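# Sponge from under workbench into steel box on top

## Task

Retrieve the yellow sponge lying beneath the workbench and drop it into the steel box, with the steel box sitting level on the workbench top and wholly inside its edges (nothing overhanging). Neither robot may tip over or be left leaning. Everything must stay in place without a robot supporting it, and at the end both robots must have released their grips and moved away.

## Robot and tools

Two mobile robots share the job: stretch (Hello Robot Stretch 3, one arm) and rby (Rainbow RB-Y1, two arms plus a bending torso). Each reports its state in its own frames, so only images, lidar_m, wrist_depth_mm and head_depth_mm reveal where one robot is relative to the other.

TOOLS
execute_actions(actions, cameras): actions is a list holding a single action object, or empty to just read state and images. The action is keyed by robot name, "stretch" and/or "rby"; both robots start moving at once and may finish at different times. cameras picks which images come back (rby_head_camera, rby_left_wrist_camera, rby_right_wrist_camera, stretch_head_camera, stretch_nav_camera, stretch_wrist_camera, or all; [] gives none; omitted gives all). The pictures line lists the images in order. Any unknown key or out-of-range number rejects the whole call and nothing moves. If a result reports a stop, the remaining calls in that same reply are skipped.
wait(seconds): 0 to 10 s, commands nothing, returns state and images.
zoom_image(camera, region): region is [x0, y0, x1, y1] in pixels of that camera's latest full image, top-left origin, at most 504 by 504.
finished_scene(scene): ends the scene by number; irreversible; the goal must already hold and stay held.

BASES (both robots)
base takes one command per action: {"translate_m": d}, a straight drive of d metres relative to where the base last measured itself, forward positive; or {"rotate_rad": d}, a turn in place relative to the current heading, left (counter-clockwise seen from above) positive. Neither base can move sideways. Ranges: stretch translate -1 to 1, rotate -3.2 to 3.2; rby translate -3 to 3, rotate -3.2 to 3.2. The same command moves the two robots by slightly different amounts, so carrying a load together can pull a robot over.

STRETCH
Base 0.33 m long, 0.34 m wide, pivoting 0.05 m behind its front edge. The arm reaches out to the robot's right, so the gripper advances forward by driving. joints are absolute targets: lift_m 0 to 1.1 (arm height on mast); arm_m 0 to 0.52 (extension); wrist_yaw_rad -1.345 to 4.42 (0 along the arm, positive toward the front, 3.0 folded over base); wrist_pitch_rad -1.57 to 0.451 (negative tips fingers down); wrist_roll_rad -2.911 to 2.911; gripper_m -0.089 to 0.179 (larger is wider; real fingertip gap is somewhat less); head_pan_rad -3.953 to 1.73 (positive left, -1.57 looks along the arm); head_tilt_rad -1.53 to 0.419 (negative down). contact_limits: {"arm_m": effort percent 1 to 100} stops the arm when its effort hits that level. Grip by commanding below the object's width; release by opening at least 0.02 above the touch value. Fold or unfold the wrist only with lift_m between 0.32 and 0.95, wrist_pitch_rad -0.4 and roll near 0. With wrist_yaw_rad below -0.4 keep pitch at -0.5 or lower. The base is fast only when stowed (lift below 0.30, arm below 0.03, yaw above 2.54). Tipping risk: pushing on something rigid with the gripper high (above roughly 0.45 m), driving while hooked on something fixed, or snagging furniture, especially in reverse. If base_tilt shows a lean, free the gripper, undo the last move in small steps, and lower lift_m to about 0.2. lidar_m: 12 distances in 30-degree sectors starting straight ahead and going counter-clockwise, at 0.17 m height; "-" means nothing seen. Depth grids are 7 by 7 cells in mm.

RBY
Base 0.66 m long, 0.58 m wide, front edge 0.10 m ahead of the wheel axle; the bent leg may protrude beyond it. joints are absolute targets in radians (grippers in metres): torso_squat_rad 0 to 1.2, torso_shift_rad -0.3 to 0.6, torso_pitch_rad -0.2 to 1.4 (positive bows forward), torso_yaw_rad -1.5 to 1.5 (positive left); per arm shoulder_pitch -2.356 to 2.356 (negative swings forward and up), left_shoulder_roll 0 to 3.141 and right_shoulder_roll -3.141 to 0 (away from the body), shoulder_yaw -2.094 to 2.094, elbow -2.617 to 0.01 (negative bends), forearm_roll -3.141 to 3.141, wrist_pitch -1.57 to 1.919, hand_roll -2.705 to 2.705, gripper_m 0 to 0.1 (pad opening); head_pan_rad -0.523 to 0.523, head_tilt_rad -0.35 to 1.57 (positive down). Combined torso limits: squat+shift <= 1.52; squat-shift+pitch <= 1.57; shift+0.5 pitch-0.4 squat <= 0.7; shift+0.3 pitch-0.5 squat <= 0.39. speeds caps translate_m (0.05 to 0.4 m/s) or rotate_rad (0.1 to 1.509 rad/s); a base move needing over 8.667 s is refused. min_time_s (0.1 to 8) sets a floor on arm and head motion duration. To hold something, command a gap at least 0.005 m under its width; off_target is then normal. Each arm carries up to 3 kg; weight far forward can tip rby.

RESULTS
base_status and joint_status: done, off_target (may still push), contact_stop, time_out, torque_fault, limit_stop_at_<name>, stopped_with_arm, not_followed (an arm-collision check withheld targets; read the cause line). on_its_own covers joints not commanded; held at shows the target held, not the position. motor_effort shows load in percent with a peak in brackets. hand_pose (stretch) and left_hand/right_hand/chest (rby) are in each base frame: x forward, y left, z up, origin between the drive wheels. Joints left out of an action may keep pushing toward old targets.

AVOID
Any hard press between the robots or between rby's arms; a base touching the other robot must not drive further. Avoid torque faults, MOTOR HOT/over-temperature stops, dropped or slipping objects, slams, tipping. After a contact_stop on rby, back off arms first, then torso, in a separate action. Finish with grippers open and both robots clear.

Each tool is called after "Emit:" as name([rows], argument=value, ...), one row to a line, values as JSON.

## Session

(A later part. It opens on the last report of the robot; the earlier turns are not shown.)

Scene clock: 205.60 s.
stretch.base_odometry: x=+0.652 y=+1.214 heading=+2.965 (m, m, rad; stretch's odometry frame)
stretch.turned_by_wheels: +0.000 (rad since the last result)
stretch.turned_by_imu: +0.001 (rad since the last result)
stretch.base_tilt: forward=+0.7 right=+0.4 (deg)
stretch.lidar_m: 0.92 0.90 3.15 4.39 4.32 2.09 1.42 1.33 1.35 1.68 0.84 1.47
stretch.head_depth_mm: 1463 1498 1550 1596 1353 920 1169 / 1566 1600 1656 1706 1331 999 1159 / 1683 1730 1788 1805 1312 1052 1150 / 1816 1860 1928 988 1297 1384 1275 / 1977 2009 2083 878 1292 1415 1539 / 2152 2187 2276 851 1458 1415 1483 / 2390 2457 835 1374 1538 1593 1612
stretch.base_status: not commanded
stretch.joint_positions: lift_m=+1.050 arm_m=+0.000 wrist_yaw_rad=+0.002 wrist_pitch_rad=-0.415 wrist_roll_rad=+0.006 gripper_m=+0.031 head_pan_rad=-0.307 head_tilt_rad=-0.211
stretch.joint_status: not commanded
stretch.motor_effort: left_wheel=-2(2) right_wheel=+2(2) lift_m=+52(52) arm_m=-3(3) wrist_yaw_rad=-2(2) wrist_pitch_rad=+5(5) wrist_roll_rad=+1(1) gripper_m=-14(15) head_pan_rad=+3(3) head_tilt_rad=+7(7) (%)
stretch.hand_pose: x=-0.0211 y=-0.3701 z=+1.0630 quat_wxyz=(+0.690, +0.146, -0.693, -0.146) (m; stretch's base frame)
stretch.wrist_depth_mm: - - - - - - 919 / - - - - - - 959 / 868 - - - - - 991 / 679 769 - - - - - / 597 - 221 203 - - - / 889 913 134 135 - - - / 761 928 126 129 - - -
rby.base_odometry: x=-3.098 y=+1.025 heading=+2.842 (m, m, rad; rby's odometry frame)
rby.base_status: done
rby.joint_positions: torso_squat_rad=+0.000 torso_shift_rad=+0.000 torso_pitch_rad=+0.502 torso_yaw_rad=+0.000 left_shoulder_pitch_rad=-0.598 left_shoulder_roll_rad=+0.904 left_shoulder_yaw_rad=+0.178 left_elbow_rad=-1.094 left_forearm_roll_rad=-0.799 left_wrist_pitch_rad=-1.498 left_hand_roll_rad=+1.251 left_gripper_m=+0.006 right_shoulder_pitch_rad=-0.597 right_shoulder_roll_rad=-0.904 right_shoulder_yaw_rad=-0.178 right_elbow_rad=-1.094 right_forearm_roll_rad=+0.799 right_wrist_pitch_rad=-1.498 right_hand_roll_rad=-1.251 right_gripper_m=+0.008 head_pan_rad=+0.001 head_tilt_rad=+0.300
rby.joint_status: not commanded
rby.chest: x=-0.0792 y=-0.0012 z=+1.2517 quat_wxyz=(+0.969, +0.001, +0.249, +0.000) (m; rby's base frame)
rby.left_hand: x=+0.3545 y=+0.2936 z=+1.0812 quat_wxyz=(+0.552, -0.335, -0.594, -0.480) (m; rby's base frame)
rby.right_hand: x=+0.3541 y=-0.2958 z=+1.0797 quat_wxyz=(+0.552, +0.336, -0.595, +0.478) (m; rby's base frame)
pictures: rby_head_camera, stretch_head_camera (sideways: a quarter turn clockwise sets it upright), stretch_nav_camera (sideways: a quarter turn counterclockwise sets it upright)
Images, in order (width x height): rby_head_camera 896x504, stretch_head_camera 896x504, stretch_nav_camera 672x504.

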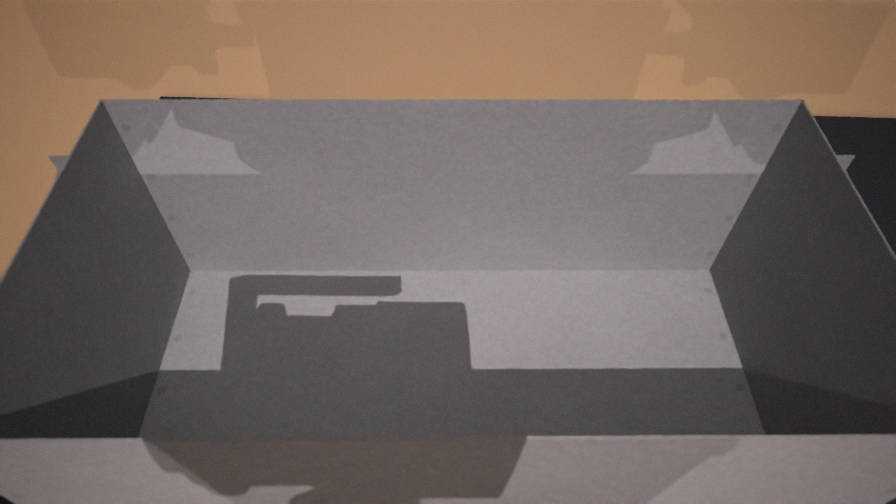

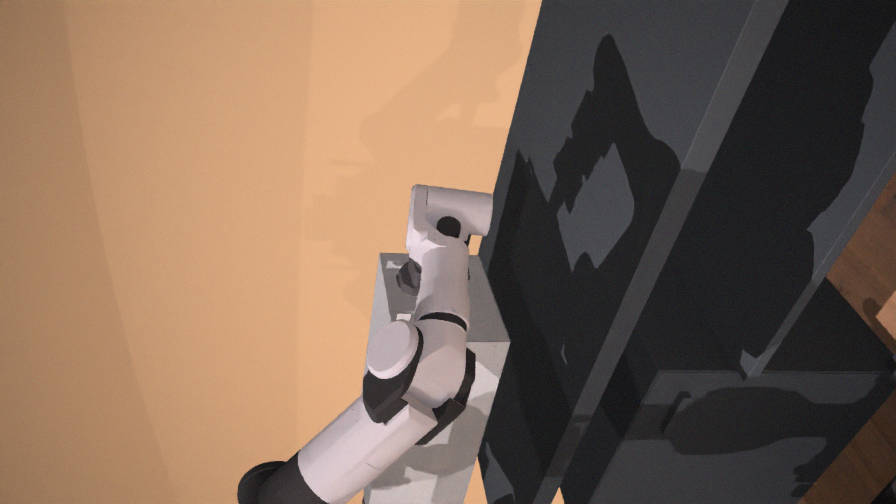

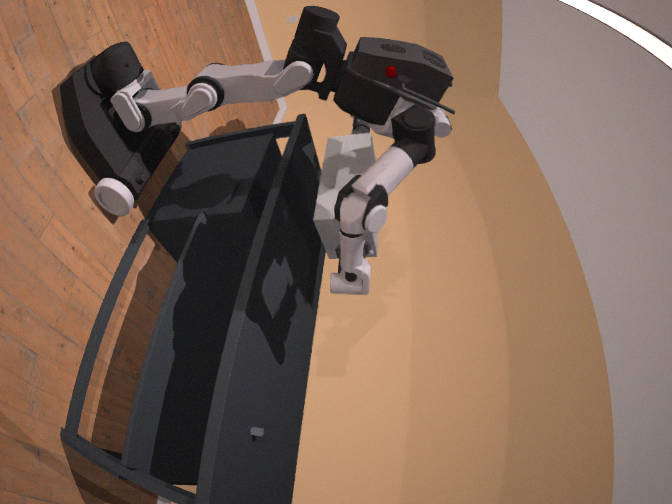

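Emit:
execute_actions([
  {"rby":{"base":{"translate_m":0.08},"speeds":{"translate_m":0.1},"joints":{"torso_squat_rad":0.6}}},
], cameras=["stretch_nav_camera","stretch_head_camera"])

Scene clock: 208.80 s.
stretch.base_odometry: x=+0.652 y=+1.214 heading=+2.965 (m, m, rad; stretch's odometry frame)
stretch.turned_by_wheels: +0.000 (rad since the last result)
stretch.turned_by_imu: +0.000 (rad since the last result)
stretch.base_tilt: forward=+0.7 right=+0.3 (deg)
stretch.lidar_m: 0.92 0.92 3.12 4.37 4.31 2.08 1.42 1.33 1.35 1.68 0.84 1.46
stretch.head_depth_mm: 1467 1509 1543 1585 1345 917 1160 / 1564 1609 1665 1696 1334 996 1151 / 1677 1730 1774 1803 1231 1043 1150 / 1818 1864 1943 1474 1223 1395 1274 / 1978 2021 2127 1537 1191 1427 1524 / 2147 2260 2312 913 1363 1401 1478 / 2342 2482 1117 1445 1550 1550 1601
stretch.base_status: not commanded
stretch.joint_positions: lift_m=+1.050 arm_m=+0.000 wrist_yaw_rad=+0.002 wrist_pitch_rad=-0.415 wrist_roll_rad=+0.006 gripper_m=+0.031 head_pan_rad=-0.307 head_tilt_rad=-0.211
stretch.joint_status: not commanded
stretch.motor_effort: left_wheel=-2(2) right_wheel=+2(2) lift_m=+53(52) arm_m=-4(4) wrist_yaw_rad=-2(2) wrist_pitch_rad=+5(5) wrist_roll_rad=+1(1) gripper_m=-15(16) head_pan_rad=+3(3) head_tilt_rad=+8(7) (%)
stretch.hand_pose: x=-0.0211 y=-0.3701 z=+1.0630 quat_wxyz=(+0.690, +0.146, -0.693, -0.146) (m; stretch's base frame)
stretch.wrist_depth_mm: - - - - - - 950 / - - - - - - 942 / 860 - - - - - 969 / 673 745 - - - - - / 599 - 222 203 - - - / 911 921 134 135 - - - / 790 949 126 129 - - -
rby.base_odometry: x=-3.174 y=+1.048 heading=+2.842 (m, m, rad; rby's odometry frame)
rby.base_status: done
rby.joint_positions: torso_squat_rad=+0.600 torso_shift_rad=+0.000 torso_pitch_rad=+0.502 torso_yaw_rad=+0.000 left_shoulder_pitch_rad=-0.598 left_shoulder_roll_rad=+0.904 left_shoulder_yaw_rad=+0.178 left_elbow_rad=-1.094 left_forearm_roll_rad=-0.799 left_wrist_pitch_rad=-1.498 left_hand_roll_rad=+1.251 left_gripper_m=+0.006 right_shoulder_pitch_rad=-0.597 right_shoulder_roll_rad=-0.904 right_shoulder_yaw_rad=-0.178 right_elbow_rad=-1.094 right_forearm_roll_rad=+0.799 right_wrist_pitch_rad=-1.498 right_hand_roll_rad=-1.251 right_gripper_m=+0.008 head_pan_rad=+0.001 head_tilt_rad=+0.300
rby.joint_status: all done
rby.chest: x=-0.0793 y=-0.0011 z=+1.1295 quat_wxyz=(+0.969, +0.001, +0.248, +0.000) (m; rby's base frame)
rby.left_hand: x=+0.3544 y=+0.2937 z=+0.9592 quat_wxyz=(+0.552, -0.335, -0.594, -0.480) (m; rby's base frame)
rby.right_hand: x=+0.3540 y=-0.2956 z=+0.9577 quat_wxyz=(+0.552, +0.336, -0.595, +0.478) (m; rby's base frame)
pictures: stretch_head_camera (sideways: a quarter turn clockwise sets it upright), stretch_nav_camera (sideways: a quarter turn counterclockwise sets it upright)
Images, in order (width x height): stretch_head_camera 896x504, stretch_nav_camera 672x504.

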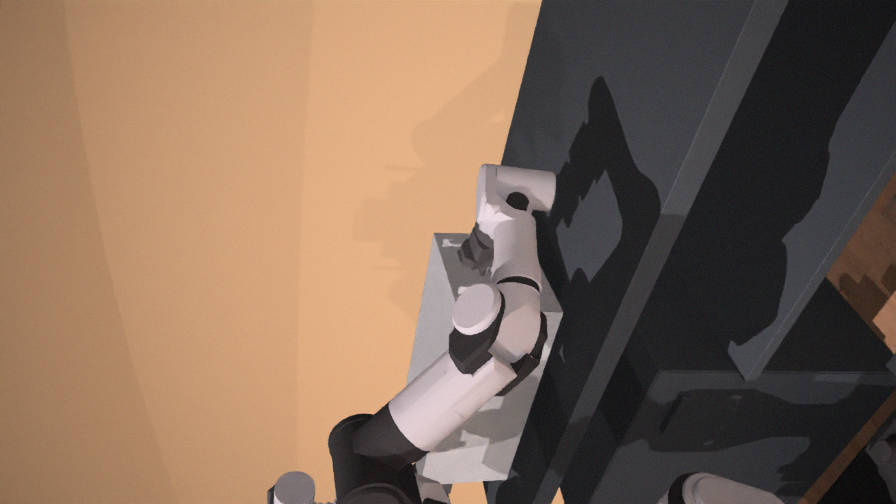

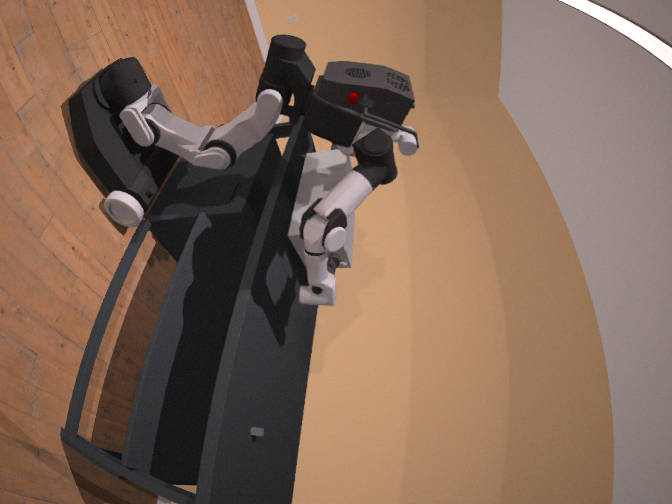

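Emit:
execute_actions([
  {"rby":{"joints":{"torso_pitch_rad":0.62,"head_tilt_rad":0.5}}},
], cameras=["stretch_nav_camera","stretch_head_camera","rby_head_camera"])

Scene clock: 210.20 s.
stretch.base_odometry: x=+0.652 y=+1.214 heading=+2.965 (m, m, rad; stretch's odometry frame)
stretch.turned_by_wheels: +0.000 (rad since the last result)
stretch.turned_by_imu: +0.000 (rad since the last result)
stretch.base_tilt: forward=+0.6 right=+0.4 (deg)
stretch.lidar_m: 0.92 0.92 3.13 4.38 4.32 2.09 1.42 1.34 1.35 1.68 0.84 1.46
stretch.head_depth_mm: 1464 1512 1548 1600 1344 919 1162 / 1585 1622 1661 1714 1335 993 1163 / 1685 1725 1786 1817 1173 1049 1158 / 1823 1868 1921 1943 1151 1378 1277 / 1956 2035 2120 1545 1169 1423 1544 / 2167 2216 2295 940 1359 1415 1465 / 2331 2493 1201 1448 1527 1544 1590
stretch.base_status: not commanded
stretch.joint_positions: lift_m=+1.050 arm_m=+0.000 wrist_yaw_rad=+0.002 wrist_pitch_rad=-0.415 wrist_roll_rad=+0.006 gripper_m=+0.031 head_pan_rad=-0.307 head_tilt_rad=-0.211
stretch.joint_status: not commanded
stretch.motor_effort: left_wheel=-2(2) right_wheel=+2(2) lift_m=+52(52) arm_m=-4(3) wrist_yaw_rad=-2(2) wrist_pitch_rad=+5(6) wrist_roll_rad=+1(1) gripper_m=-15(15) head_pan_rad=+2(3) head_tilt_rad=+7(7) (%)
stretch.hand_pose: x=-0.0211 y=-0.3701 z=+1.0630 quat_wxyz=(+0.690, +0.146, -0.693, -0.146) (m; stretch's base frame)
stretch.wrist_depth_mm: - - - - - - 967 / - - - - - - 965 / 853 - - - - - - / 675 754 - - - - - / 595 - 221 204 - - - / 915 910 134 135 - - - / 788 950 127 128 - - -
rby.base_odometry: x=-3.174 y=+1.048 heading=+2.842 (m, m, rad; rby's odometry frame)
rby.base_status: not commanded
rby.joint_positions: torso_squat_rad=+0.600 torso_shift_rad=-0.001 torso_pitch_rad=+0.571 torso_yaw_rad=+0.000 left_shoulder_pitch_rad=-0.601 left_shoulder_roll_rad=+0.905 left_shoulder_yaw_rad=+0.181 left_elbow_rad=-1.096 left_forearm_roll_rad=-0.797 left_wrist_pitch_rad=-1.499 left_hand_roll_rad=+1.251 left_gripper_m=+0.006 right_shoulder_pitch_rad=-0.599 right_shoulder_roll_rad=-0.905 right_shoulder_yaw_rad=-0.180 right_elbow_rad=-1.095 right_forearm_roll_rad=+0.797 right_wrist_pitch_rad=-1.498 right_hand_roll_rad=-1.251 right_gripper_m=+0.008 head_pan_rad=+0.001 head_tilt_rad=+0.500
rby.joint_status: torso_pitch_rad contact_stop (moved +0.069 of +0.118); the others done
rby.on_its_own: torso_pitch_rad is held at +0.572, not at your +0.620, since a contact_stop
rby.chest: x=-0.0614 y=-0.0011 z=+1.1186 quat_wxyz=(+0.960, +0.001, +0.282, +0.000) (m; rby's base frame)
rby.left_hand: x=+0.3608 y=+0.2937 z=+0.9218 quat_wxyz=(+0.569, -0.350, -0.578, -0.469) (m; rby's base frame)
rby.right_hand: x=+0.3600 y=-0.2957 z=+0.9195 quat_wxyz=(+0.570, +0.352, -0.577, +0.467) (m; rby's base frame)
pictures: rby_head_camera, stretch_head_camera (sideways: a quarter turn clockwise sets it upright), stretch_nav_camera (sideways: a quarter turn counterclockwise sets it upright)
Images, in order (width x height): rby_head_camera 896x504, stretch_head_camera 896x504, stretch_nav_camera 672x504.

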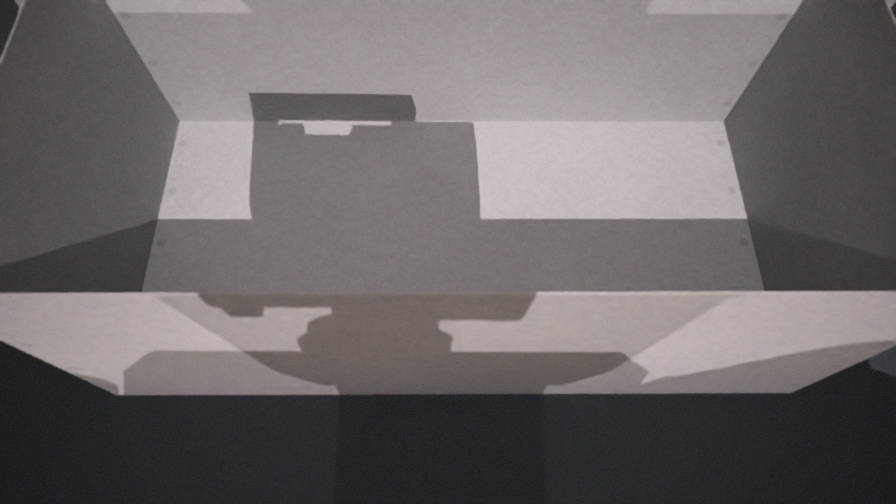

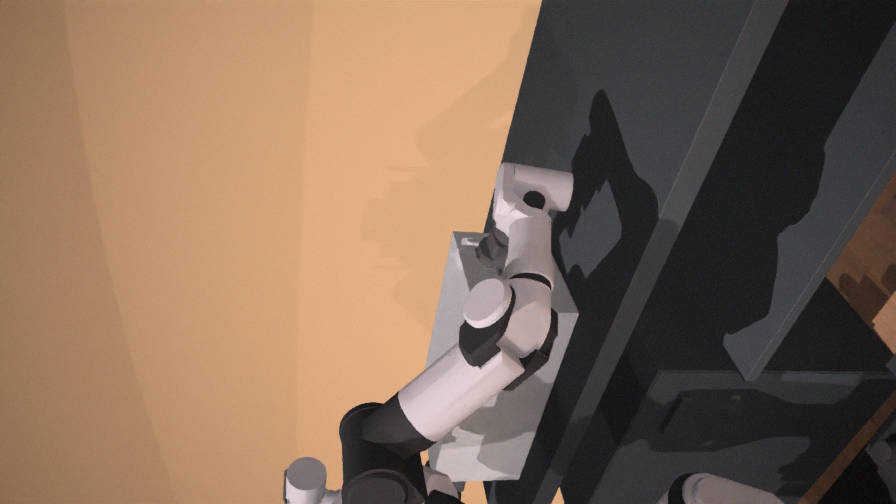

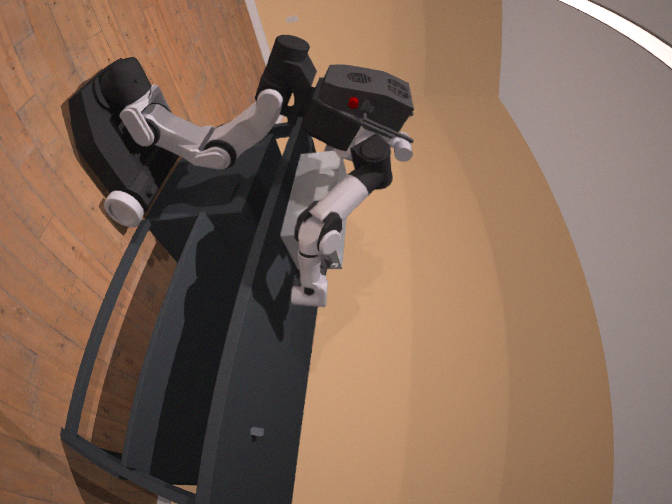

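Emit:
execute_actions([
  {"rby":{"joints":{"left_gripper_m":0.1,"right_gripper_m":0.1}}},
], cameras=[])

Emit:
execute_actions([
  {"rby":{"joints":{"left_shoulder_yaw_rad":0.4,"right_shoulder_yaw_rad":-0.4,"left_elbow_rad":-0.95,"right_elbow_rad":-0.95,"left_shoulder_roll_rad":1.0,"right_shoulder_roll_rad":-1.0},"min_time_s":1.2}},
], cameras=["rby_left_wrist_camera","rby_right_wrist_camera","stretch_head_camera"])

Scene clock: 212.20 s.
stretch.base_odometry: x=+0.652 y=+1.214 heading=+2.965 (m, m, rad; stretch's odometry frame)
stretch.turned_by_wheels: +0.000 (rad since the last result)
stretch.turned_by_imu: +0.000 (rad since the last result)
stretch.base_tilt: forward=+0.5 right=+0.4 (deg)
stretch.lidar_m: 0.92 0.92 3.13 4.39 4.31 2.09 1.43 1.34 1.35 1.68 0.84 1.47
stretch.head_depth_mm: 1462 1505 1557 1594 1359 914 1167 / 1560 1621 1668 1721 1339 994 1159 / 1704 1749 1797 1835 1167 1042 1150 / 1823 1884 1925 1911 1151 1382 1276 / 1970 2025 2108 1547 1174 1430 1526 / 2129 2228 2280 935 1366 1408 1466 / 2375 2461 1215 1450 1550 1526 1587
stretch.base_status: not commanded
stretch.joint_positions: lift_m=+1.050 arm_m=+0.000 wrist_yaw_rad=+0.002 wrist_pitch_rad=-0.415 wrist_roll_rad=+0.006 gripper_m=+0.031 head_pan_rad=-0.307 head_tilt_rad=-0.211
stretch.joint_status: not commanded
stretch.motor_effort: left_wheel=-2(2) right_wheel=+2(2) lift_m=+52(52) arm_m=-4(4) wrist_yaw_rad=-2(3) wrist_pitch_rad=+5(5) wrist_roll_rad=+1(1) gripper_m=-15(15) head_pan_rad=+2(3) head_tilt_rad=+8(7) (%)
stretch.hand_pose: x=-0.0211 y=-0.3701 z=+1.0630 quat_wxyz=(+0.690, +0.146, -0.693, -0.146) (m; stretch's base frame)
stretch.wrist_depth_mm: - - - - - - 935 / - - - - - - 943 / 853 - - - - - - / 689 741 - - - - - / 590 - 220 203 - - - / 887 881 134 135 - - - / 792 978 126 128 - - -
rby.base_odometry: x=-3.174 y=+1.048 heading=+2.842 (m, m, rad; rby's odometry frame)
rby.base_status: not commanded
rby.joint_positions: torso_squat_rad=+0.600 torso_shift_rad=-0.001 torso_pitch_rad=+0.572 torso_yaw_rad=+0.000 left_shoulder_pitch_rad=-0.600 left_shoulder_roll_rad=+0.905 left_shoulder_yaw_rad=+0.180 left_elbow_rad=-1.095 left_forearm_roll_rad=-0.798 left_wrist_pitch_rad=-1.498 left_hand_roll_rad=+1.251 left_gripper_m=+0.099 right_shoulder_pitch_rad=-0.599 right_shoulder_roll_rad=-0.905 right_shoulder_yaw_rad=-0.180 right_elbow_rad=-1.094 right_forearm_roll_rad=+0.798 right_wrist_pitch_rad=-1.498 right_hand_roll_rad=-1.251 right_gripper_m=+0.100 head_pan_rad=+0.001 head_tilt_rad=+0.500
rby.joint_status: all done
rby.on_its_own: torso_pitch_rad is held at +0.572, not at your +0.620, since a contact_stop
rby.chest: x=-0.0609 y=-0.0011 z=+1.1185 quat_wxyz=(+0.959, +0.001, +0.282, +0.000) (m; rby's base frame)
rby.left_hand: x=+0.3609 y=+0.2940 z=+0.9206 quat_wxyz=(+0.570, -0.350, -0.577, -0.468) (m; rby's base frame)
rby.right_hand: x=+0.3604 y=-0.2961 z=+0.9187 quat_wxyz=(+0.571, +0.351, -0.577, +0.467) (m; rby's base frame)
pictures: none
No camera images: the call's "cameras" was empty. Leave "cameras" out to get every camera's image.

Scene clock: 213.70 s.
stretch.base_odometry: x=+0.652 y=+1.214 heading=+2.965 (m, m, rad; stretch's odometry frame)
stretch.turned_by_wheels: +0.000 (rad since the last result)
stretch.turned_by_imu: +0.000 (rad since the last result)
stretch.base_tilt: forward=+0.7 right=+0.3 (deg)
stretch.lidar_m: 0.92 0.92 3.13 4.41 4.30 2.09 1.42 1.34 1.35 1.68 0.84 1.47
stretch.head_depth_mm: 1468 1503 1558 1596 1363 918 1166 / 1566 1609 1662 1717 1266 999 1155 / 1688 1741 1781 1796 1172 1047 1163 / 1808 1870 1935 1908 1223 1385 1281 / 1948 2028 2101 950 1214 1422 1529 / 2150 2252 2290 930 1378 1401 1473 / 2389 2480 1221 1448 1531 1539 1605
stretch.base_status: not commanded
stretch.joint_positions: lift_m=+1.050 arm_m=+0.000 wrist_yaw_rad=+0.002 wrist_pitch_rad=-0.415 wrist_roll_rad=+0.006 gripper_m=+0.031 head_pan_rad=-0.307 head_tilt_rad=-0.211
stretch.joint_status: not commanded
stretch.motor_effort: left_wheel=-2(2) right_wheel=+2(1) lift_m=+52(52) arm_m=-4(4) wrist_yaw_rad=-3(3) wrist_pitch_rad=+6(5) wrist_roll_rad=+1(1) gripper_m=-15(15) head_pan_rad=+3(3) head_tilt_rad=+8(7) (%)
stretch.hand_pose: x=-0.0211 y=-0.3701 z=+1.0630 quat_wxyz=(+0.690, +0.146, -0.693, -0.146) (m; stretch's base frame)
stretch.wrist_depth_mm: - - - - - - 932 / - - - - - - 975 / 880 - - - - - 1000 / 678 747 - - - - - / 584 - 222 204 - - - / 910 896 134 136 - - - / 784 928 126 128 - - -
rby.base_odometry: x=-3.174 y=+1.048 heading=+2.842 (m, m, rad; rby's odometry frame)
rby.base_status: not commanded
rby.joint_positions: torso_squat_rad=+0.600 torso_shift_rad=-0.001 torso_pitch_rad=+0.572 torso_yaw_rad=+0.000 left_shoulder_pitch_rad=-0.600 left_shoulder_roll_rad=+1.000 left_shoulder_yaw_rad=+0.400 left_elbow_rad=-0.950 left_forearm_roll_rad=-0.798 left_wrist_pitch_rad=-1.498 left_hand_roll_rad=+1.251 left_gripper_m=+0.099 right_shoulder_pitch_rad=-0.599 right_shoulder_roll_rad=-1.000 right_shoulder_yaw_rad=-0.399 right_elbow_rad=-0.950 right_forearm_roll_rad=+0.798 right_wrist_pitch_rad=-1.498 right_hand_roll_rad=-1.251 right_gripper_m=+0.100 head_pan_rad=+0.001 head_tilt_rad=+0.500
rby.joint_status: all done
rby.on_its_own: torso_pitch_rad is held at +0.572, not at your +0.620, since a contact_stop
rby.chest: x=-0.0609 y=-0.0011 z=+1.1185 quat_wxyz=(+0.959, +0.001, +0.282, +0.000) (m; rby's base frame)
rby.left_hand: x=+0.3906 y=+0.3959 z=+0.9736 quat_wxyz=(+0.602, -0.245, -0.633, -0.421) (m; rby's base frame)
rby.right_hand: x=+0.3902 y=-0.3978 z=+0.9716 quat_wxyz=(+0.602, +0.246, -0.633, +0.419) (m; rby's base frame)
pictures: rby_left_wrist_camera, rby_right_wrist_camera, stretch_head_camera (sideways: a quarter turn clockwise sets it upright)
Images, in order (width x height): rby_left_wrist_camera 644x364, rby_right_wrist_camera 644x364, stretch_head_camera 896x504.

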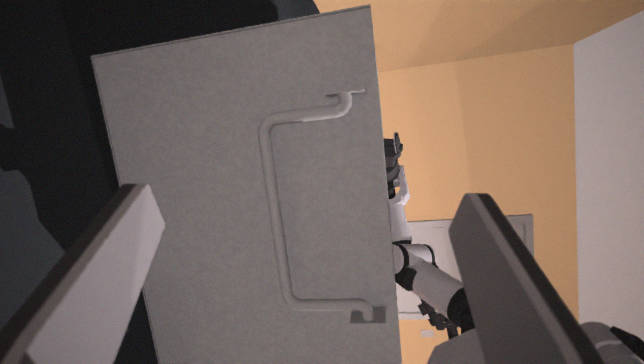

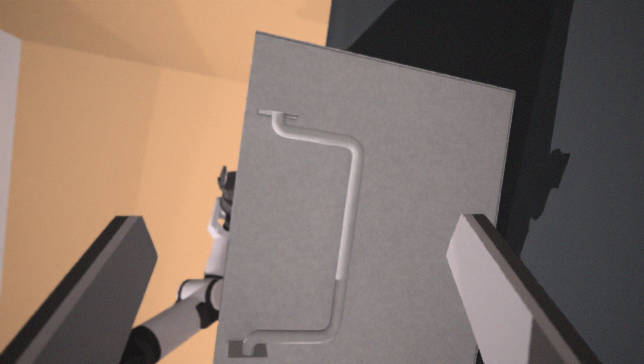

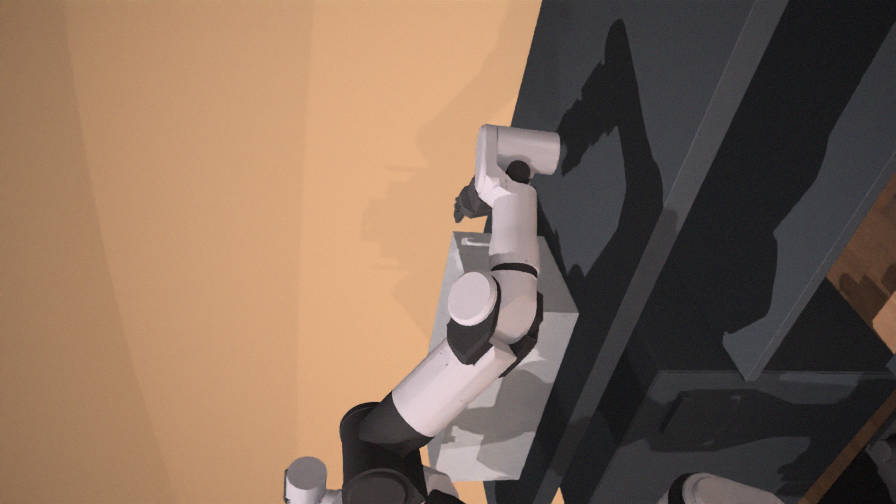

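Emit:
execute_actions([
  {"stretch":{"base":{"rotate_rad":0.5},"joints":{"lift_m":1.1,"wrist_pitch_rad":-0.1,"head_pan_rad":-1.0,"head_tilt_rad":-0.4}},"rby":{"base":{"translate_m":-1.5},"joints":{"torso_pitch_rad":0.3}}},
], cameras=[])

Emit:
execute_actions([
  {"stretch":{"base":{"translate_m":0.9}},"rby":{"base":{"rotate_rad":1.2}}},
], cameras=["stretch_nav_camera","stretch_head_camera","stretch_wrist_camera"])

Scene clock: 220.50 s.
stretch.base_odometry: x=+0.652 y=+1.214 heading=-2.819 (m, m, rad; stretch's odometry frame)
stretch.turned_by_wheels: +0.500 (rad since the last result)
stretch.turned_by_imu: +0.495 (rad since the last result)
stretch.base_tilt: forward=+0.7 right=+0.1 (deg)
stretch.lidar_m: 3.31 1.25 1.09 4.31 2.16 1.43 1.34 1.35 1.70 0.84 1.52 1.29
stretch.head_depth_mm: 1328 1414 1484 1373 944 1210 1334 / 1390 1479 1552 1342 975 1195 1361 / 1452 1554 1651 1329 1010 1194 1442 / 1531 1634 1750 1317 1363 1266 1429 / 1623 1707 1823 1309 1415 1593 1381 / 1700 1818 1451 1283 1472 1640 1413 / 1805 1951 1522 1254 1392 1551 1411
stretch.base_status: done
stretch.joint_positions: lift_m=+1.097 arm_m=+0.000 wrist_yaw_rad=+0.002 wrist_pitch_rad=-0.124 wrist_roll_rad=+0.006 gripper_m=+0.031 head_pan_rad=-0.993 head_tilt_rad=-0.395
stretch.joint_status: all done
joint sent to its limit — the command would take stretch.lift_m past its upper limit, so that joint was sent only as far as its limit.
stretch.motor_effort: left_wheel=-2(7) right_wheel=+2(6) lift_m=+53(56) arm_m=-4(4) wrist_yaw_rad=-3(2) wrist_pitch_rad=+8(10) wrist_roll_rad=+1(1) gripper_m=-15(14) head_pan_rad=-2(29) head_tilt_rad=-4(26) (%)
stretch.hand_pose: x=-0.0210 y=-0.3966 z=+1.1803 quat_wxyz=(+0.704, +0.045, -0.707, -0.044) (m; stretch's base frame)
stretch.wrist_depth_mm: - - - - - - - / - - - - - - - / - - - - - - - / - - - - - - - / - - 221 204 - - - / 806 825 134 136 - - - / 647 643 126 128 - - -
rby.base_odometry: x=-1.741 y=+0.606 heading=+2.843 (m, m, rad; rby's odometry frame)
rby.base_status: done
rby.joint_positions: torso_squat_rad=+0.600 torso_shift_rad=-0.001 torso_pitch_rad=+0.300 torso_yaw_rad=+0.000 left_shoulder_pitch_rad=-0.600 left_shoulder_roll_rad=+1.000 left_shoulder_yaw_rad=+0.400 left_elbow_rad=-0.950 left_forearm_roll_rad=-0.798 left_wrist_pitch_rad=-1.498 left_hand_roll_rad=+1.251 left_gripper_m=+0.099 right_shoulder_pitch_rad=-0.599 right_shoulder_roll_rad=-1.000 right_shoulder_yaw_rad=-0.400 right_elbow_rad=-0.950 right_forearm_roll_rad=+0.798 right_wrist_pitch_rad=-1.498 right_hand_roll_rad=-1.251 right_gripper_m=+0.100 head_pan_rad=+0.001 head_tilt_rad=+0.500
rby.joint_status: all done
rby.chest: x=-0.1370 y=-0.0011 z=+1.1539 quat_wxyz=(+0.989, +0.001, +0.149, +0.000) (m; rby's base frame)
rby.left_hand: x=+0.3370 y=+0.3958 z=+1.1356 quat_wxyz=(+0.511, -0.186, -0.708, -0.450) (m; rby's base frame)
rby.right_hand: x=+0.3370 y=-0.3980 z=+1.1337 quat_wxyz=(+0.511, +0.187, -0.709, +0.449) (m; rby's base frame)
pictures: none
No camera images: the call's "cameras" was empty. Leave "cameras" out to get every camera's image.

Scene clock: 230.73 s.
stretch.base_odometry: x=-0.201 y=+0.929 heading=-2.819 (m, m, rad; stretch's odometry frame)
stretch.turned_by_wheels: +0.000 (rad since the last result)
stretch.turned_by_imu: +0.003 (rad since the last result)
stretch.base_tilt: forward=+0.6 right=+0.2 (deg)
stretch.lidar_m: 2.42 2.37 2.72 0.68 0.83 2.41 2.22 1.27 1.39 0.77 0.78 0.99
stretch.head_depth_mm: 1258 1326 1399 1021 841 902 950 / 1317 1375 1479 866 877 944 989 / 1381 1448 1541 906 911 994 1058 / 1443 1529 1639 944 953 1055 1145 / 1514 1605 1741 1301 1037 1130 1249 / 1587 1719 1868 1956 1111 1195 1335 / 1683 1830 1980 2181 2164 1705 1401
stretch.base_status: done
stretch.joint_positions: lift_m=+1.097 arm_m=+0.000 wrist_yaw_rad=+0.002 wrist_pitch_rad=-0.124 wrist_roll_rad=+0.006 gripper_m=+0.031 head_pan_rad=-0.993 head_tilt_rad=-0.395
stretch.joint_status: not commanded
stretch.motor_effort: left_wheel=-2(4) right_wheel=+2(6) lift_m=+53(53) arm_m=-4(3) wrist_yaw_rad=-2(2) wrist_pitch_rad=+8(8) wrist_roll_rad=+0(1) gripper_m=-16(16) head_pan_rad=-3(3) head_tilt_rad=-3(3) (%)
stretch.hand_pose: x=-0.0210 y=-0.3966 z=+1.1803 quat_wxyz=(+0.704, +0.045, -0.707, -0.044) (m; stretch's base frame)
stretch.wrist_depth_mm: - - - - - - - / - - - - - - - / - - - - - - - / - - - - - - - / 701 814 222 204 - - - / 582 600 133 136 - 893 923 / 587 618 127 128 654 694 710
rby.base_odometry: x=-1.741 y=+0.606 heading=-2.241 (m, m, rad; rby's odometry frame)
rby.base_status: done
rby.joint_positions: torso_squat_rad=+0.600 torso_shift_rad=-0.001 torso_pitch_rad=+0.300 torso_yaw_rad=+0.000 left_shoulder_pitch_rad=-0.600 left_shoulder_roll_rad=+1.000 left_shoulder_yaw_rad=+0.400 left_elbow_rad=-0.950 left_forearm_roll_rad=-0.798 left_wrist_pitch_rad=-1.498 left_hand_roll_rad=+1.251 left_gripper_m=+0.099 right_shoulder_pitch_rad=-0.599 right_shoulder_roll_rad=-1.000 right_shoulder_yaw_rad=-0.400 right_elbow_rad=-0.950 right_forearm_roll_rad=+0.798 right_wrist_pitch_rad=-1.498 right_hand_roll_rad=-1.251 right_gripper_m=+0.100 head_pan_rad=+0.001 head_tilt_rad=+0.500
rby.joint_status: not commanded
rby.chest: x=-0.1370 y=-0.0011 z=+1.1539 quat_wxyz=(+0.989, +0.001, +0.149, +0.000) (m; rby's base frame)
rby.left_hand: x=+0.3370 y=+0.3958 z=+1.1356 quat_wxyz=(+0.511, -0.186, -0.708, -0.450) (m; rby's base frame)
rby.right_hand: x=+0.3370 y=-0.3980 z=+1.1337 quat_wxyz=(+0.511, +0.187, -0.709, +0.449) (m; rby's base frame)
pictures: stretch_head_camera (sideways: a quarter turn clockwise sets it upright), stretch_nav_camera (sideways: a quarter turn counterclockwise sets it upright), stretch_wrist_camera
Images, in order (width x height): stretch_head_camera 896x504, stretch_nav_camera 672x504, stretch_wrist_camera 644x364.

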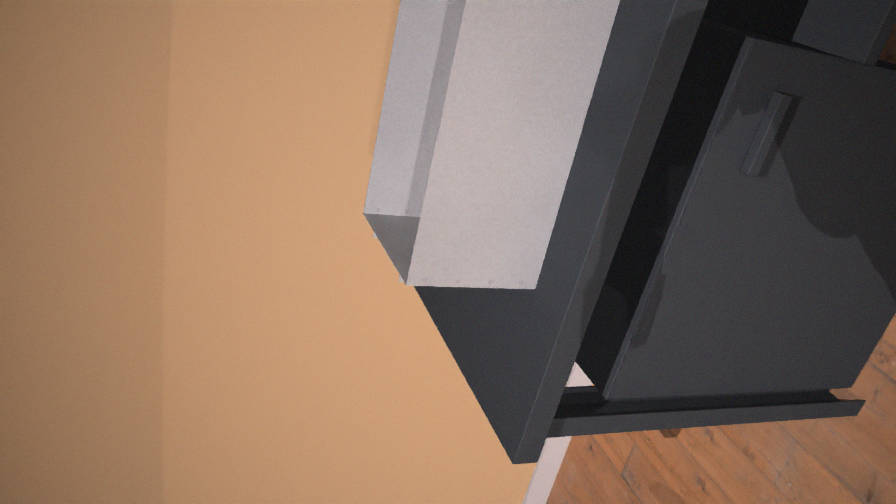

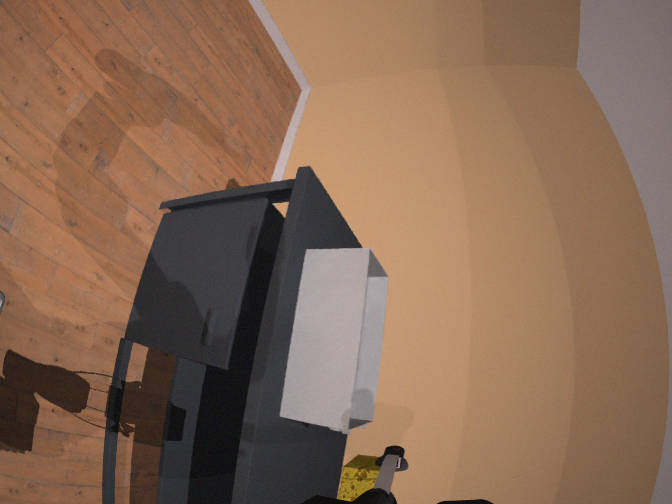

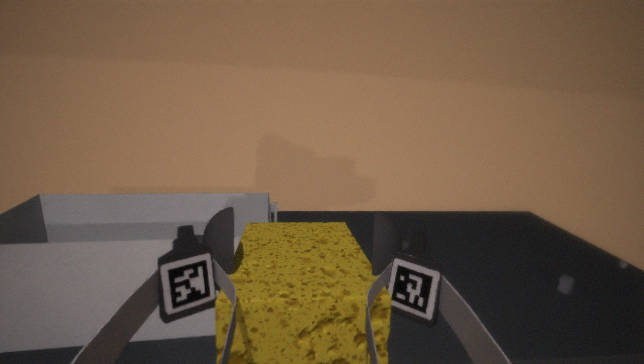

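Emit:
execute_actions([
  {"stretch":{"base":{"translate_m":0.27},"joints":{"head_pan_rad":-1.5,"head_tilt_rad":-0.5}}},
], cameras=["stretch_wrist_camera"])

Emit:
execute_actions([
  {"stretch":{"joints":{"arm_m":0.5},"contact_limits":{"arm_m":20}}},
], cameras=["stretch_wrist_camera","stretch_head_camera","stretch_nav_camera"])

Scene clock: 235.13 s.
stretch.base_odometry: x=-0.457 y=+0.843 heading=-2.819 (m, m, rad; stretch's odometry frame)
stretch.turned_by_wheels: +0.000 (rad since the last result)
stretch.turned_by_imu: +0.001 (rad since the last result)
stretch.base_tilt: forward=+0.7 right=+0.6 (deg)
stretch.lidar_m: 2.15 2.16 2.54 0.74 0.70 2.69 2.48 1.49 1.50 0.74 0.75 1.89
stretch.head_depth_mm: - - - - - - 1320 / - - - - - - 1312 / 1220 - 386 - - 1022 1171 / 1226 1332 1412 843 853 1001 1150 / 1224 1334 1057 833 883 1000 1147 / 1228 1338 1039 829 879 997 1144 / 1226 1331 1426 1028 869 997 1151
stretch.base_status: done
stretch.joint_positions: lift_m=+1.097 arm_m=+0.000 wrist_yaw_rad=+0.002 wrist_pitch_rad=-0.124 wrist_roll_rad=+0.006 gripper_m=+0.031 head_pan_rad=-1.493 head_tilt_rad=-0.494
stretch.joint_status: all done
stretch.motor_effort: left_wheel=-2(3) right_wheel=+2(5) lift_m=+53(53) arm_m=-3(3) wrist_yaw_rad=-2(2) wrist_pitch_rad=+8(9) wrist_roll_rad=+1(1) gripper_m=-15(16) head_pan_rad=-3(23) head_tilt_rad=-4(18) (%)
stretch.hand_pose: x=-0.0210 y=-0.3966 z=+1.1803 quat_wxyz=(+0.704, +0.045, -0.707, -0.044) (m; stretch's base frame)
stretch.wrist_depth_mm: - - - - - - - / - - - - - - - / - - - - - - - / - - - - - - - / - 799 222 203 - - - / - 732 134 136 - 878 903 / 637 586 126 128 630 675 713
rby.base_odometry: x=-1.741 y=+0.606 heading=-2.241 (m, m, rad; rby's odometry frame)
rby.base_status: not commanded
rby.joint_positions: torso_squat_rad=+0.600 torso_shift_rad=-0.001 torso_pitch_rad=+0.300 torso_yaw_rad=+0.000 left_shoulder_pitch_rad=-0.600 left_shoulder_roll_rad=+1.000 left_shoulder_yaw_rad=+0.400 left_elbow_rad=-0.950 left_forearm_roll_rad=-0.798 left_wrist_pitch_rad=-1.498 left_hand_roll_rad=+1.251 left_gripper_m=+0.099 right_shoulder_pitch_rad=-0.599 right_shoulder_roll_rad=-1.000 right_shoulder_yaw_rad=-0.400 right_elbow_rad=-0.950 right_forearm_roll_rad=+0.798 right_wrist_pitch_rad=-1.498 right_hand_roll_rad=-1.251 right_gripper_m=+0.100 head_pan_rad=+0.001 head_tilt_rad=+0.500
rby.joint_status: not commanded
rby.chest: x=-0.1370 y=-0.0011 z=+1.1539 quat_wxyz=(+0.989, +0.001, +0.149, +0.000) (m; rby's base frame)
rby.left_hand: x=+0.3370 y=+0.3958 z=+1.1356 quat_wxyz=(+0.511, -0.186, -0.708, -0.450) (m; rby's base frame)
rby.right_hand: x=+0.3370 y=-0.3980 z=+1.1337 quat_wxyz=(+0.511, +0.187, -0.709, +0.449) (m; rby's base frame)
pictures: stretch_wrist_camera
Images, in order (width x height): stretch_wrist_camera 644x364.

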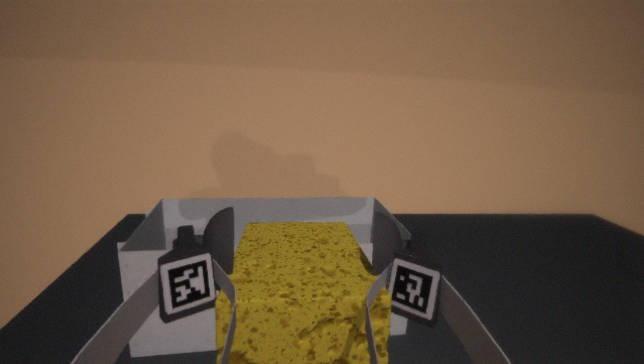

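Scene clock: 240.00 s.
stretch.base_odometry: x=-0.457 y=+0.843 heading=-2.819 (m, m, rad; stretch's odometry frame)
stretch.turned_by_wheels: +0.000 (rad since the last result)
stretch.turned_by_imu: +0.001 (rad since the last result)
stretch.base_tilt: forward=+0.7 right=+0.4 (deg)
stretch.lidar_m: 2.15 2.16 2.55 0.74 0.70 2.69 2.49 1.49 1.50 0.74 0.75 1.88
stretch.head_depth_mm: 1210 1356 1418 865 876 1092 1357 / 1199 1364 1073 850 870 1057 1345 / 1224 1312 1073 843 862 998 1179 / 1232 1333 1065 839 856 994 1150 / 1229 1330 1045 835 876 999 1153 / 1229 1338 1042 827 870 1000 1146 / 1231 1328 1424 1032 870 995 1147
stretch.base_status: not commanded
stretch.joint_positions: lift_m=+1.097 arm_m=+0.500 wrist_yaw_rad=+0.001 wrist_pitch_rad=-0.123 wrist_roll_rad=+0.006 gripper_m=+0.031 head_pan_rad=-1.493 head_tilt_rad=-0.494
stretch.joint_status: all done
stretch.motor_effort: left_wheel=-2(2) right_wheel=+2(1) lift_m=+53(53) arm_m=+4(4) wrist_yaw_rad=-2(2) wrist_pitch_rad=+8(9) wrist_roll_rad=+1(1) gripper_m=-15(15) head_pan_rad=-3(3) head_tilt_rad=-4(4) (%)
stretch.contact_limits: arm_m 20 (drawing in: default 24, maximum 39; extending or still: default 32, maximum 53)
stretch.hand_pose: x=-0.0211 y=-0.8960 z=+1.1805 quat_wxyz=(+0.704, +0.044, -0.707, -0.043) (m; stretch's base frame)
stretch.wrist_depth_mm: 606 622 636 662 690 699 750 / 622 645 679 691 710 738 763 / 651 660 695 720 748 777 797 / 678 701 731 783 759 810 843 / 702 737 221 202 814 876 893 / 725 753 135 136 - 851 872 / 644 634 126 128 392 689 709
rby.base_odometry: x=-1.741 y=+0.606 heading=-2.241 (m, m, rad; rby's odometry frame)
rby.base_status: not commanded
rby.joint_positions: torso_squat_rad=+0.600 torso_shift_rad=-0.001 torso_pitch_rad=+0.300 torso_yaw_rad=+0.000 left_shoulder_pitch_rad=-0.600 left_shoulder_roll_rad=+1.000 left_shoulder_yaw_rad=+0.400 left_elbow_rad=-0.950 left_forearm_roll_rad=-0.798 left_wrist_pitch_rad=-1.498 left_hand_roll_rad=+1.251 left_gripper_m=+0.099 right_shoulder_pitch_rad=-0.599 right_shoulder_roll_rad=-1.000 right_shoulder_yaw_rad=-0.400 right_elbow_rad=-0.950 right_forearm_roll_rad=+0.798 right_wrist_pitch_rad=-1.498 right_hand_roll_rad=-1.251 right_gripper_m=+0.100 head_pan_rad=+0.001 head_tilt_rad=+0.500
rby.joint_status: not commanded
rby.chest: x=-0.1370 y=-0.0011 z=+1.1539 quat_wxyz=(+0.989, +0.001, +0.149, +0.000) (m; rby's base frame)
rby.left_hand: x=+0.3370 y=+0.3958 z=+1.1356 quat_wxyz=(+0.511, -0.186, -0.708, -0.450) (m; rby's base frame)
rby.right_hand: x=+0.3370 y=-0.3980 z=+1.1337 quat_wxyz=(+0.511, +0.187, -0.709, +0.449) (m; rby's base frame)
pictures: stretch_head_camera (sideways: a quarter turn clockwise sets it upright), stretch_nav_camera (sideways: a quarter turn counterclockwise sets it upright), stretch_wrist_camera
Images, in order (width x height): stretch_head_camera 896x504, stretch_nav_camera 672x504, stretch_wrist_camera 644x364.

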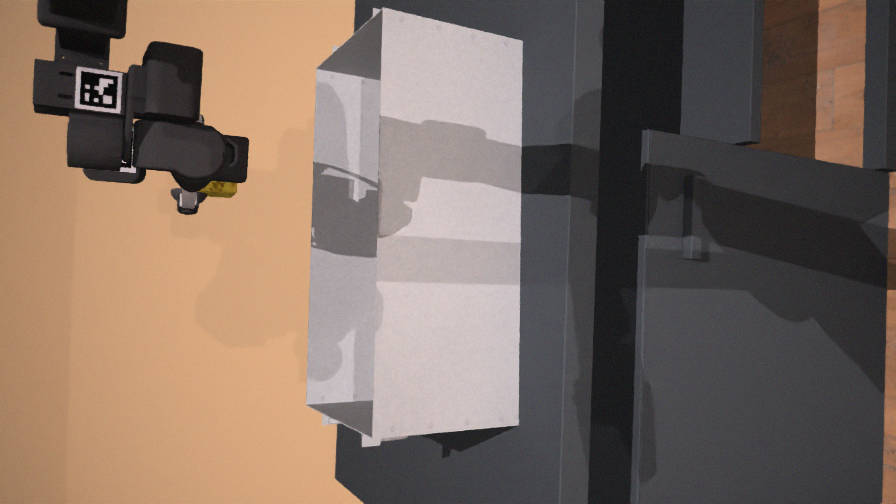

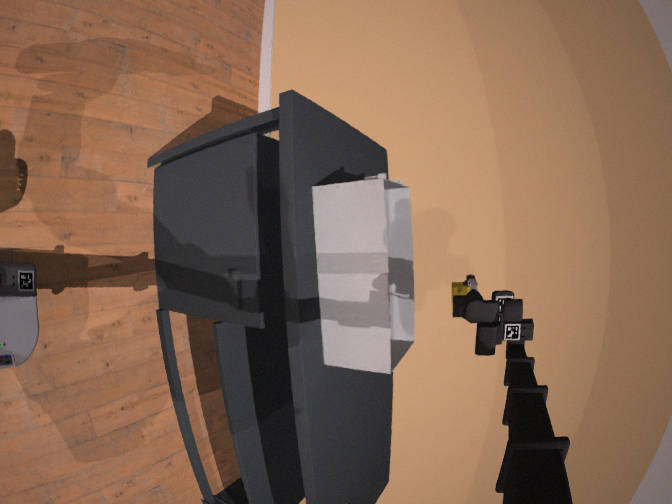

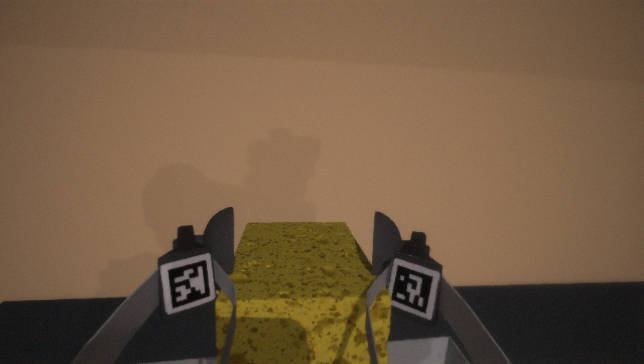

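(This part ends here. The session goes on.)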